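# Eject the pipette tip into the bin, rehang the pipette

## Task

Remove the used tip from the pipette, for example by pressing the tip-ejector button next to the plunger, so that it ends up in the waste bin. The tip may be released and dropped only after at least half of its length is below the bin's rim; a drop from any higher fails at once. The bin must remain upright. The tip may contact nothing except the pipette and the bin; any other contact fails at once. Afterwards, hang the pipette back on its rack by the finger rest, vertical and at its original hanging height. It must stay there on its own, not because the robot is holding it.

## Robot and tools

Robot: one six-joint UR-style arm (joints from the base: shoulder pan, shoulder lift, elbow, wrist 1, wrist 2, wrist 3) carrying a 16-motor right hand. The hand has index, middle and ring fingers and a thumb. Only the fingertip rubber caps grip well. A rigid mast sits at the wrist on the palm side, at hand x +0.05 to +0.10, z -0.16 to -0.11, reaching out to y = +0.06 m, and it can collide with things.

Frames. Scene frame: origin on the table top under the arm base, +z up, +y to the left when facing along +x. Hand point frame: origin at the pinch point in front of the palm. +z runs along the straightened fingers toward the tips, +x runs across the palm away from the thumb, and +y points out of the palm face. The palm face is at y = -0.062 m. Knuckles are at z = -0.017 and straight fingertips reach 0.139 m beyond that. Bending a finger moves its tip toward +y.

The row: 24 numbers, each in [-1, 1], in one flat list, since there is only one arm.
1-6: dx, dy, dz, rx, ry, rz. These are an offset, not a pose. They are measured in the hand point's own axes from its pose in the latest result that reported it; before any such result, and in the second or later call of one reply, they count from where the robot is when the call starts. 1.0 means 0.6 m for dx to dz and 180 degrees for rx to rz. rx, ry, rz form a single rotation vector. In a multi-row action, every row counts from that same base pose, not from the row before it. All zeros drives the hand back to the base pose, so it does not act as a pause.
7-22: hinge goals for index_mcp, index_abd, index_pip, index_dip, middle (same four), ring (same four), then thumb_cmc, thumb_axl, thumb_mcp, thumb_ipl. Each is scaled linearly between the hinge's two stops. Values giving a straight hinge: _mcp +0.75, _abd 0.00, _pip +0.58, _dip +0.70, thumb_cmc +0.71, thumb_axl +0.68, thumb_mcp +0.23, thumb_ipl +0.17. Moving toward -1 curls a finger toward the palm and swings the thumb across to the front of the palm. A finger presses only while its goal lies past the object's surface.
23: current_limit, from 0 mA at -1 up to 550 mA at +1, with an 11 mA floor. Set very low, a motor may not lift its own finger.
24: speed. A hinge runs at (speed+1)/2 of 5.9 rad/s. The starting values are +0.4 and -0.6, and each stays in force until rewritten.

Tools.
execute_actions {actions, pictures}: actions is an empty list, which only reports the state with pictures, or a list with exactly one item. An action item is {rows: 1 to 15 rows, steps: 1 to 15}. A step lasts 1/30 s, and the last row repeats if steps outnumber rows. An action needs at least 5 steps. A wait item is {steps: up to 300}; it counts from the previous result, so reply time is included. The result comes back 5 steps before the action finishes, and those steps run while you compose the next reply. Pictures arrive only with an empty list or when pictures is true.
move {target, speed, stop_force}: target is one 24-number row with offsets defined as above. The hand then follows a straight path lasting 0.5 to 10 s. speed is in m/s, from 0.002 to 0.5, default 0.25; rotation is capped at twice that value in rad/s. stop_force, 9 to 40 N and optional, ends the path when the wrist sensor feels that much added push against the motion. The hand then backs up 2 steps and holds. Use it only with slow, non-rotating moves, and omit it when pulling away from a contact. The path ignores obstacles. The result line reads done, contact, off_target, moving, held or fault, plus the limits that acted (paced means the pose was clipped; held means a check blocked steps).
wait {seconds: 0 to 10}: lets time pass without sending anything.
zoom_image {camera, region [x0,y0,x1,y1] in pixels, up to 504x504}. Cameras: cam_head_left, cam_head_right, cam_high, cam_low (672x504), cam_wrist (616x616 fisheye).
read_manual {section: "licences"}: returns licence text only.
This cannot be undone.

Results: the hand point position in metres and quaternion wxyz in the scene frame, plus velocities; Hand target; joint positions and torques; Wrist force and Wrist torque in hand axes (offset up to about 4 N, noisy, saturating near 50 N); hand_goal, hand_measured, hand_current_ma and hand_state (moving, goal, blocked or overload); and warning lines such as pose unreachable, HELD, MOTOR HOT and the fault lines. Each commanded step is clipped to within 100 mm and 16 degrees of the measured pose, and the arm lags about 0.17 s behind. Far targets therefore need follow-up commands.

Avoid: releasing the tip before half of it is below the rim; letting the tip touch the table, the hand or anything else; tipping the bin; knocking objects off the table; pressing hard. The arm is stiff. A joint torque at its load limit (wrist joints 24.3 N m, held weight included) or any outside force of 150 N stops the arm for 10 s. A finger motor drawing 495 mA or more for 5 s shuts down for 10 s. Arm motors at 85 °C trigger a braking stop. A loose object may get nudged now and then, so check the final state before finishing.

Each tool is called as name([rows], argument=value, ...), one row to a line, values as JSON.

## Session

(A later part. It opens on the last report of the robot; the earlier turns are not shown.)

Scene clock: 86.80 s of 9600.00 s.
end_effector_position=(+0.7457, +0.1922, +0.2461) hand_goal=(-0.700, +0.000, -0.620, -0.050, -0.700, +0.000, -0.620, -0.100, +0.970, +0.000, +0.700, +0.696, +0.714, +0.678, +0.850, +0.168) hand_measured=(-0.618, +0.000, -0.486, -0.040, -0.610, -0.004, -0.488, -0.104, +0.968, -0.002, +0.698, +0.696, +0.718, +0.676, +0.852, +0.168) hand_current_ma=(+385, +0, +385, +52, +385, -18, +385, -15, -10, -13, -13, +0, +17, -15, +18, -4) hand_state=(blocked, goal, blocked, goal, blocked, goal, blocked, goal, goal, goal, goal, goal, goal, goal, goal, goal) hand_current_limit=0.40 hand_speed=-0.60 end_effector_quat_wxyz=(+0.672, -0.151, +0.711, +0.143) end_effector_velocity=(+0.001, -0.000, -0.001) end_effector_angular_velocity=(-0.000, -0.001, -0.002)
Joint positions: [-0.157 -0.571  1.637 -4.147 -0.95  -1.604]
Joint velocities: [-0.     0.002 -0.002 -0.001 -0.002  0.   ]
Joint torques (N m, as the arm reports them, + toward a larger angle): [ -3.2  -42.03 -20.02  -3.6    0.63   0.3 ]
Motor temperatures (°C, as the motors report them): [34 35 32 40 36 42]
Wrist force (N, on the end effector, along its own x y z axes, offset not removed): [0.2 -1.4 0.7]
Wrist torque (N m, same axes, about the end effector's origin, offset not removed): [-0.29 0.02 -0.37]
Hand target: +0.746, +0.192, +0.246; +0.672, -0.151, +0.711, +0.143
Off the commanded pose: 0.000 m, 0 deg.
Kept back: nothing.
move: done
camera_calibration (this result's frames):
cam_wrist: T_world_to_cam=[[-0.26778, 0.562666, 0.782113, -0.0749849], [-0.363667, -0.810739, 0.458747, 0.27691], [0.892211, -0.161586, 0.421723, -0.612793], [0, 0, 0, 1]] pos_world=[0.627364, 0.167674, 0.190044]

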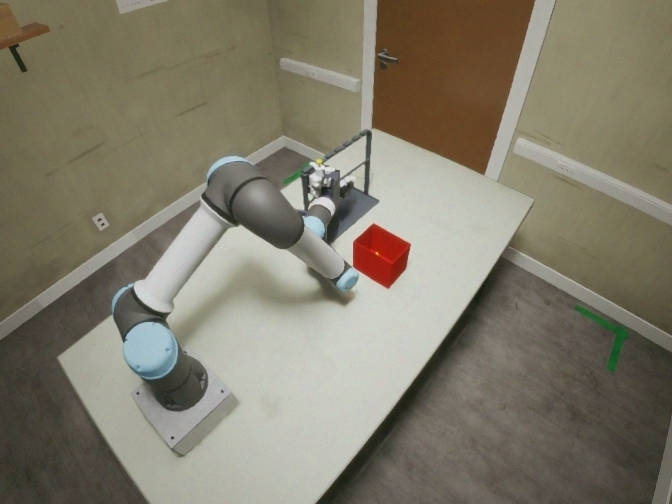

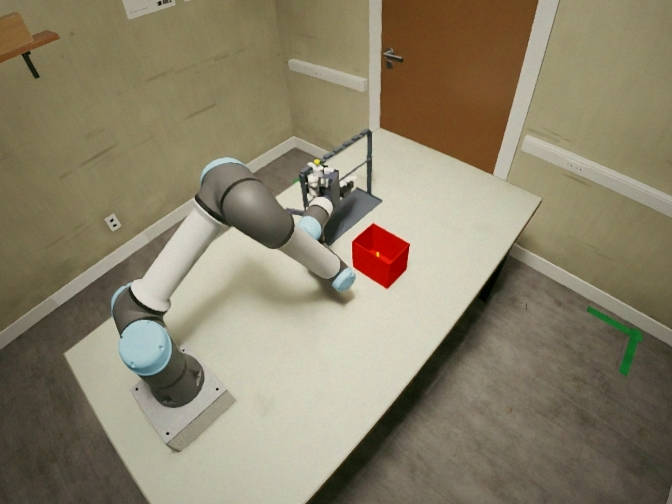

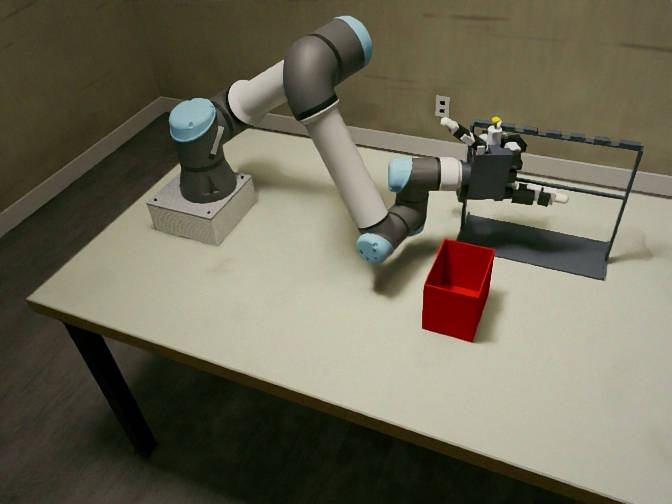

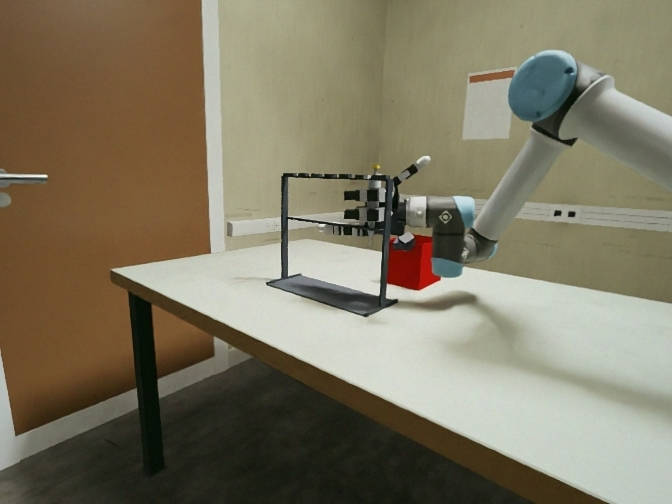

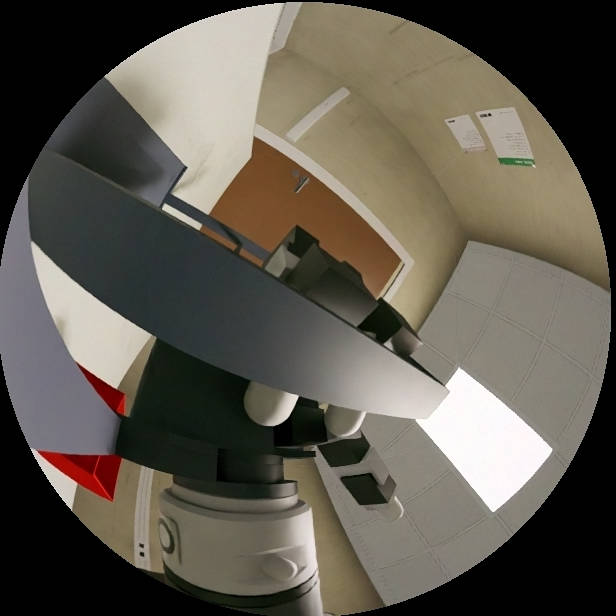

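execute_actions([
  {"rows": [[0,0,0,0,0,0,-0.60,0,-0.42,-0.04,-0.60,0,-0.42,-0.08,0.97,0,0.7,0.696,0.714,0.678,0.85,0.168,0.4,-0.8]], "steps": 15},
])

move(target=[0,0,0,0,0,0,0.5,0,-0.42,-0.04,0.5,0,-0.42,-0.08,0.97,0,0.7,0.696,0.714,0.678,0.85,0.168,0.4,-0.65], speed=0.01)

zoom_image(camera="cam_low", region=[300, 150, 420, 270])

Scene clock: 88.27 s of 9600.00 s.
end_effector_position=(+0.7457, +0.1922, +0.2460) hand_goal=(-0.600, +0.000, -0.420, -0.040, -0.600, +0.000, -0.420, -0.080, +0.970, +0.000, +0.700, +0.696, +0.714, +0.678, +0.850, +0.168) hand_measured=(-0.602, +0.000, -0.442, -0.038, -0.598, -0.004, -0.444, -0.084, +0.968, -0.002, +0.698, +0.696, +0.718, +0.676, +0.852, +0.168) hand_current_ma=(-8, -2, -25, +15, +10, -18, -32, -16, -10, -13, -13, +0, +17, -15, +18, -4) hand_state=(goal, goal, moving, goal, goal, goal, moving, goal, goal, goal, goal, goal, goal, goal, goal, goal) hand_current_limit=0.40 hand_speed=-0.80 end_effector_quat_wxyz=(+0.672, -0.151, +0.711, +0.143) end_effector_velocity=(+0.001, -0.000, +0.000) end_effector_angular_velocity=(+0.000, +0.003, -0.002)
Joint positions: [-0.157 -0.571  1.636 -4.147 -0.95  -1.604]
Joint velocities: [ 0.    -0.001 -0.     0.004 -0.003 -0.   ]
Joint torques (N m, as the arm reports them, + toward a larger angle): [ -3.99 -59.27 -13.74  -0.27   0.51  -1.17]
Motor temperatures (°C, as the motors report them): [34 35 32 40 36 42]
Wrist force (N, on the end effector, along its own x y z axes, offset not removed): [-2.4 2.8 2.9]
Wrist torque (N m, same axes, about the end effector's origin, offset not removed): [0.00 0.15 -0.41]
Steps of this call (steps 1 to 34: nothing new was sent; steps 35 to 44: the first 10 steps of this action). Readings (end_effector_position | what the end effector reports):
35: (+0.7457, +0.1922, +0.2460) | hand_goal=(-0.600, +0.000, -0.420, -0.040, -0.600, +0.000, -0.420, -0.080, +0.970, +0.000, +0.700, +0.696, +0.714, +0.678, +0.850, +0.168) hand_measured=(-0.618, +0.000, -0.486, -0.040, -0.610, -0.004, -0.488, -0.104, +0.968, -0.002, +0.698, +0.696, +0.718, +0.676, +0.852, +0.168) hand_current_ma=(+385, +0, +385, +52, +385, -18, +385, -15, -10, -13, -13, +0, +17, -15, +18, -4) hand_state=(moving, goal, moving, moving, moving, goal, moving, moving, goal, goal, goal, goal, goal, goal, goal, goal) hand_current_limit=0.40 hand_speed=-0.80
36: (+0.7457, +0.1922, +0.2460) | hand_goal=(-0.600, +0.000, -0.420, -0.040, -0.600, +0.000, -0.420, -0.080, +0.970, +0.000, +0.700, +0.696, +0.714, +0.678, +0.850, +0.168) hand_measured=(-0.618, +0.000, -0.486, -0.040, -0.610, -0.004, -0.488, -0.102, +0.968, -0.002, +0.698, +0.696, +0.718, +0.676, +0.852, +0.168) hand_current_ma=(+296, +0, +296, +8, +298, -18, +296, -59, -10, -13, -13, +0, +17, -15, +18, -4) hand_state=(moving, goal, moving, moving, moving, goal, moving, moving, goal, goal, goal, goal, goal, goal, goal, goal) hand_current_limit=0.40 hand_speed=-0.80
38: (+0.7457, +0.1922, +0.2460) | hand_goal=(-0.600, +0.000, -0.420, -0.040, -0.600, +0.000, -0.420, -0.080, +0.970, +0.000, +0.700, +0.696, +0.714, +0.678, +0.850, +0.168) hand_measured=(-0.614, +0.000, -0.486, -0.036, -0.604, -0.004, -0.488, -0.086, +0.968, -0.002, +0.698, +0.696, +0.718, +0.676, +0.852, +0.168) hand_current_ma=(+164, -2, +139, +15, +169, -18, +129, -7, -10, -13, -13, +0, +17, -15, +18, -4) hand_state=(moving, goal, moving, goal, moving, goal, moving, moving, goal, goal, goal, goal, goal, goal, goal, goal) hand_current_limit=0.40 hand_speed=-0.80
42: (+0.7457, +0.1922, +0.2460) | hand_goal=(-0.600, +0.000, -0.420, -0.040, -0.600, +0.000, -0.420, -0.080, +0.970, +0.000, +0.700, +0.696, +0.714, +0.678, +0.850, +0.168) hand_measured=(-0.604, +0.000, -0.468, -0.038, -0.598, -0.004, -0.470, -0.084, +0.968, -0.002, +0.698, +0.696, +0.718, +0.676, +0.852, +0.168) hand_current_ma=(+5, -2, -43, +15, +9, -18, -40, -16, -10, -13, -13, +0, +17, -15, +18, -4) hand_state=(moving, goal, moving, goal, goal, goal, moving, goal, goal, goal, goal, goal, goal, goal, goal, goal) hand_current_limit=0.40 hand_speed=-0.80
44: the state above

Scene clock: 90.13 s of 9600.00 s.
end_effector_position=(+0.7457, +0.1922, +0.2461) hand_goal=(+0.500, +0.000, -0.420, -0.040, +0.500, +0.000, -0.420, -0.080, +0.970, +0.000, +0.700, +0.696, +0.714, +0.678, +0.850, +0.168) hand_measured=(+0.498, +0.000, -0.422, -0.038, +0.498, -0.004, -0.422, -0.084, +0.968, -0.002, +0.698, +0.696, +0.718, +0.676, +0.852, +0.168) hand_current_ma=(-13, -2, -14, +15, -12, -18, -14, -15, -10, -13, -13, +0, +17, -15, +18, -4) hand_state=(goal, goal, goal, goal, goal, goal, goal, goal, goal, goal, goal, goal, goal, goal, goal, goal) hand_current_limit=0.40 hand_speed=-0.65 end_effector_quat_wxyz=(+0.672, -0.151, +0.711, +0.143) end_effector_velocity=(-0.000, -0.000, -0.000) end_effector_angular_velocity=(+0.000, +0.001, -0.000)
Joint positions: [-0.157 -0.571  1.636 -4.147 -0.95  -1.604]
Joint velocities: [-0.001 -0.     0.001  0.     0.     0.   ]
Joint torques (N m, as the arm reports them, + toward a larger angle): [  1.74 -55.48  -8.87  -0.47  -0.47  -1.1 ]
Motor temperatures (°C, as the motors report them): [34 35 32 40 36 42]
Wrist force (N, on the end effector, along its own x y z axes, offset not removed): [-2.5 0.3 4.7]
Wrist torque (N m, same axes, about the end effector's origin, offset not removed): [-0.42 0.21 -0.57]
Hand target: +0.746, +0.192, +0.246; +0.672, -0.151, +0.711, +0.143
Off your previous action's commanded pose: 0.000 m, 0 deg at its last step (step 5 of this call).
Off the commanded pose: 0.000 m, 0 deg.
Kept back: nothing.
move: done
camera_calibration (this result's frames):
cam_wrist: T_world_to_cam=[[-0.267831, 0.562673, 0.782091, -0.0749281], [-0.363696, -0.810735, 0.458731, 0.2769], [0.892184, -0.161581, 0.421781, -0.612819], [0, 0, 0, 1]] pos_world=[0.627387, 0.167633, 0.190053]

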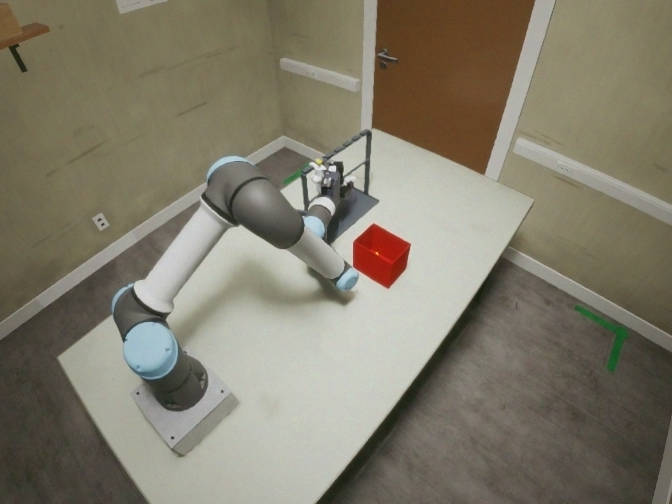

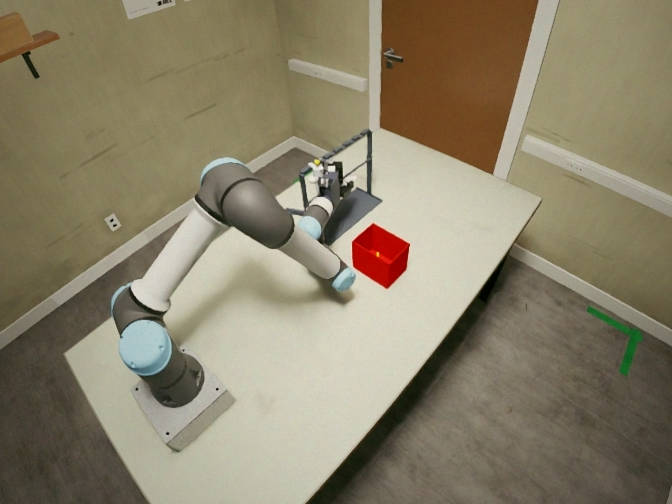

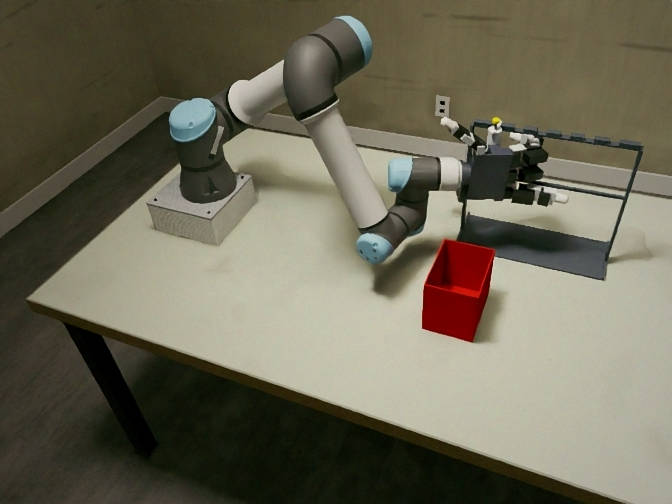

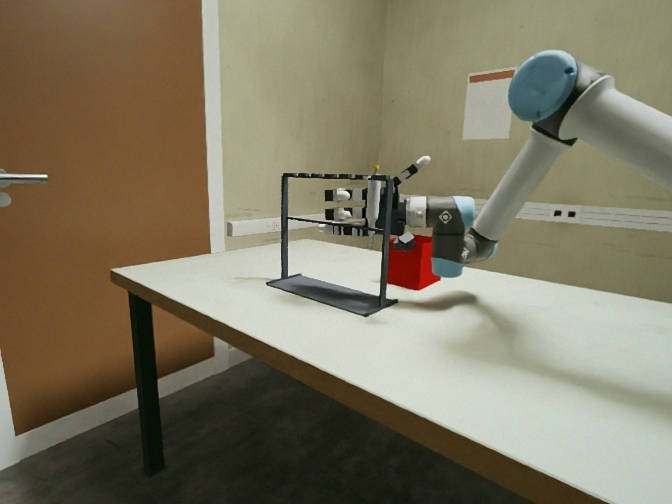

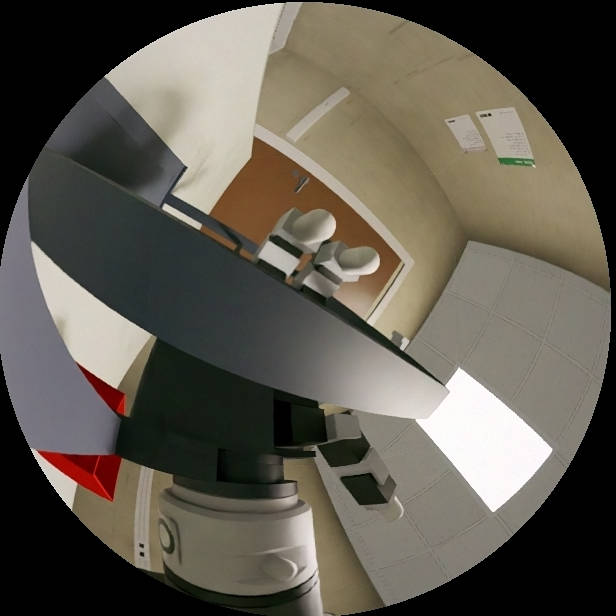

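Region (300, 150, 420, 270) of cam_low's 672x504 image, scaled by 4.200, with more detail than that image has.

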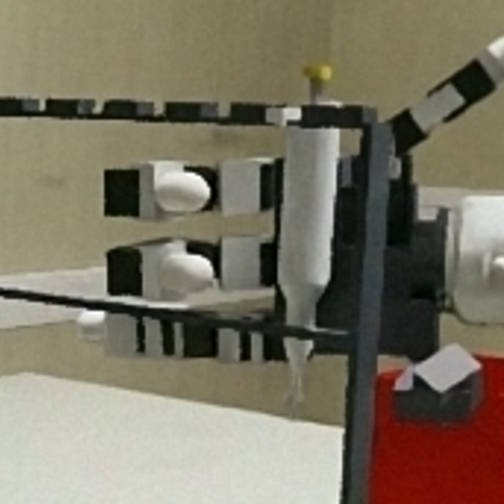

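move(target=[0.0046,-0.19,-0.06,0,0,0,0.6,0,0.3,0.5,0.6,0,0.3,0.5,0.9,0,0.6,0.696,0.714,0.678,0.6,0.168,0.4,-0.4], speed=0.06)

zoom_image(camera="cam_low", region=[300, 150, 420, 270])

zoom_image(camera="cam_high", region=[440, 100, 580, 240])

Scene clock: 93.70 s of 9600.00 s.
end_effector_position=(+0.7591, +0.0736, +0.2456) hand_goal=(+0.600, +0.000, +0.300, +0.500, +0.600, +0.000, +0.300, +0.500, +0.900, +0.000, +0.600, +0.696, +0.714, +0.678, +0.600, +0.168) hand_measured=(+0.598, -0.002, +0.296, +0.498, +0.598, -0.004, +0.298, +0.498, +0.902, -0.002, +0.604, +0.696, +0.718, +0.676, +0.608, +0.168) hand_current_ma=(-13, -12, -15, -15, -11, -18, -15, -15, +14, -14, +16, +5, +16, -14, +52, -4) hand_state=(goal, goal, goal, goal, goal, goal, goal, goal, goal, goal, goal, goal, goal, goal, goal, goal) hand_current_limit=0.40 hand_speed=-0.40 end_effector_quat_wxyz=(+0.672, -0.151, +0.711, +0.143) end_effector_velocity=(+0.000, -0.002, -0.000) end_effector_angular_velocity=(+0.000, +0.001, -0.000)
Joint positions: [-0.351 -0.544  1.566 -4.093 -0.756 -1.621]
Joint velocities: [-0.003  0.001 -0.001  0.002  0.003 -0.   ]
Joint torques (N m, as the arm reports them, + toward a larger angle): [-11.86 -42.12 -20.95  -0.11   1.56  -1.71]
Motor temperatures (°C, as the motors report them): [34 35 32 40 36 42]
Wrist force (N, on the end effector, along its own x y z axes, offset not removed): [-3.0 -8.0 0.2]
Wrist torque (N m, same axes, about the end effector's origin, offset not removed): [-1.03 0.55 -0.75]
Hand target: +0.759, +0.073, +0.246; +0.672, -0.151, +0.711, +0.143
Off the commanded pose: 0.000 m, 0 deg.
Kept back: nothing.
move: done
camera_calibration (this result's frames):
cam_wrist: T_world_to_cam=[[-0.267928, 0.562363, 0.78228, -0.00414405], [-0.363772, -0.810913, 0.458356, 0.186004], [0.892123, -0.161766, 0.421838, -0.643694], [0, 0, 0, 1]] pos_world=[0.640808, 0.0490357, 0.189521]

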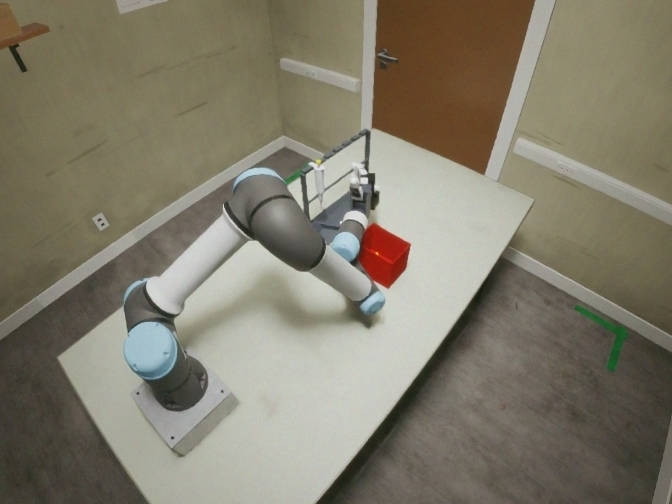

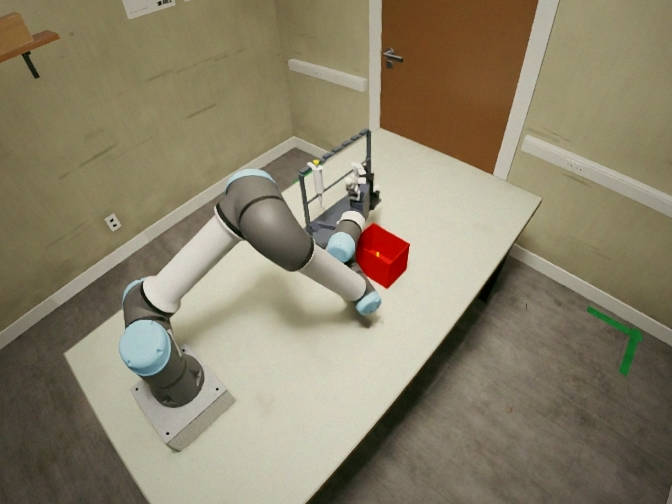

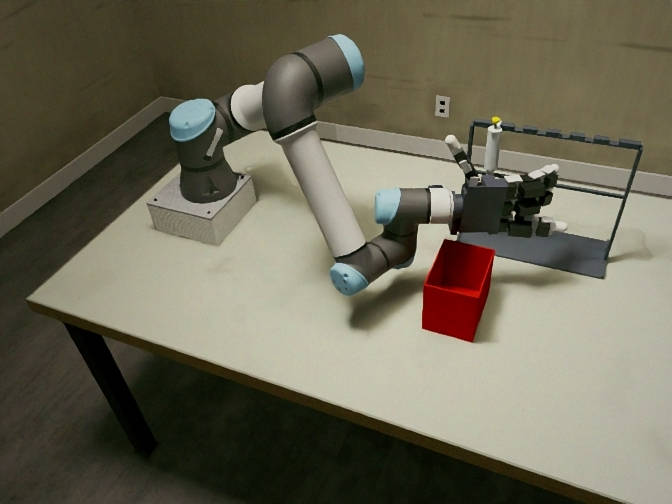

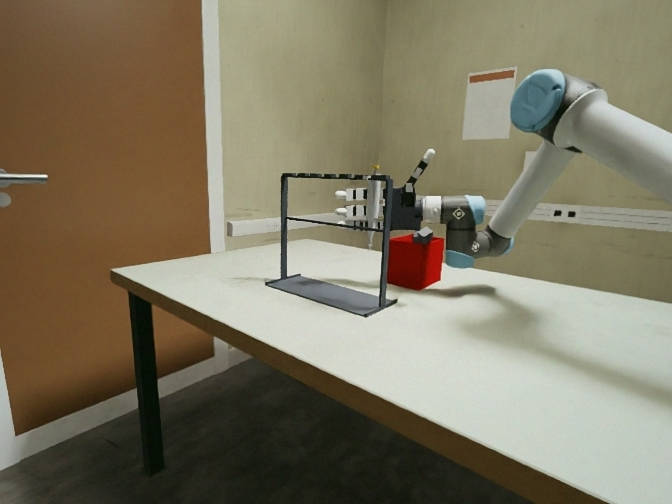

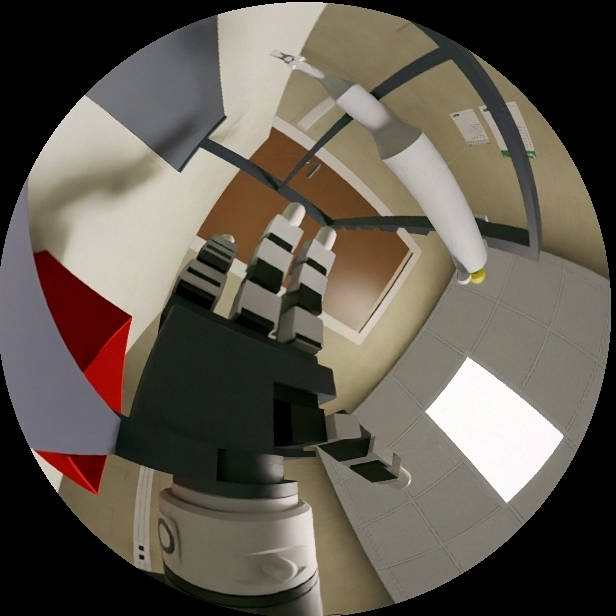

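Region (300, 150, 420, 270) of cam_low's 672x504 image, scaled by 4.200, with more detail than that image has.

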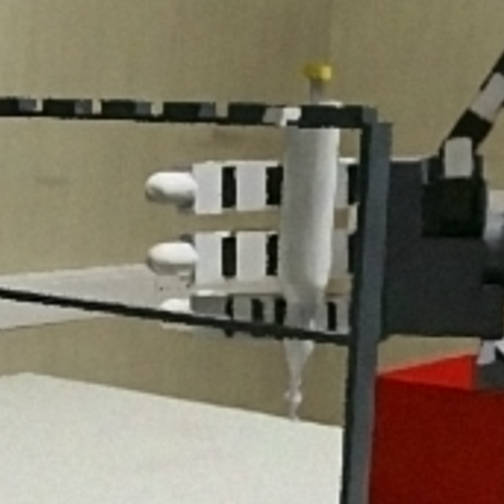

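Region (440, 100, 580, 240) of cam_high's 672x504 image, scaled by 3.600, with more detail than that image has.

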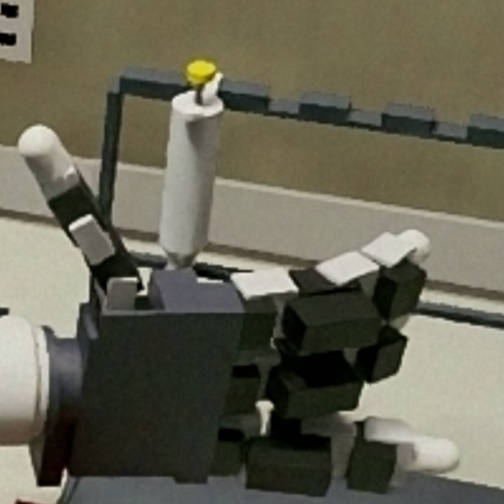

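The pipette hangs in its notch, the tip is in the bin, and the hand is clear.

finished_scene(scene=1)

The scene is finished: the task was done.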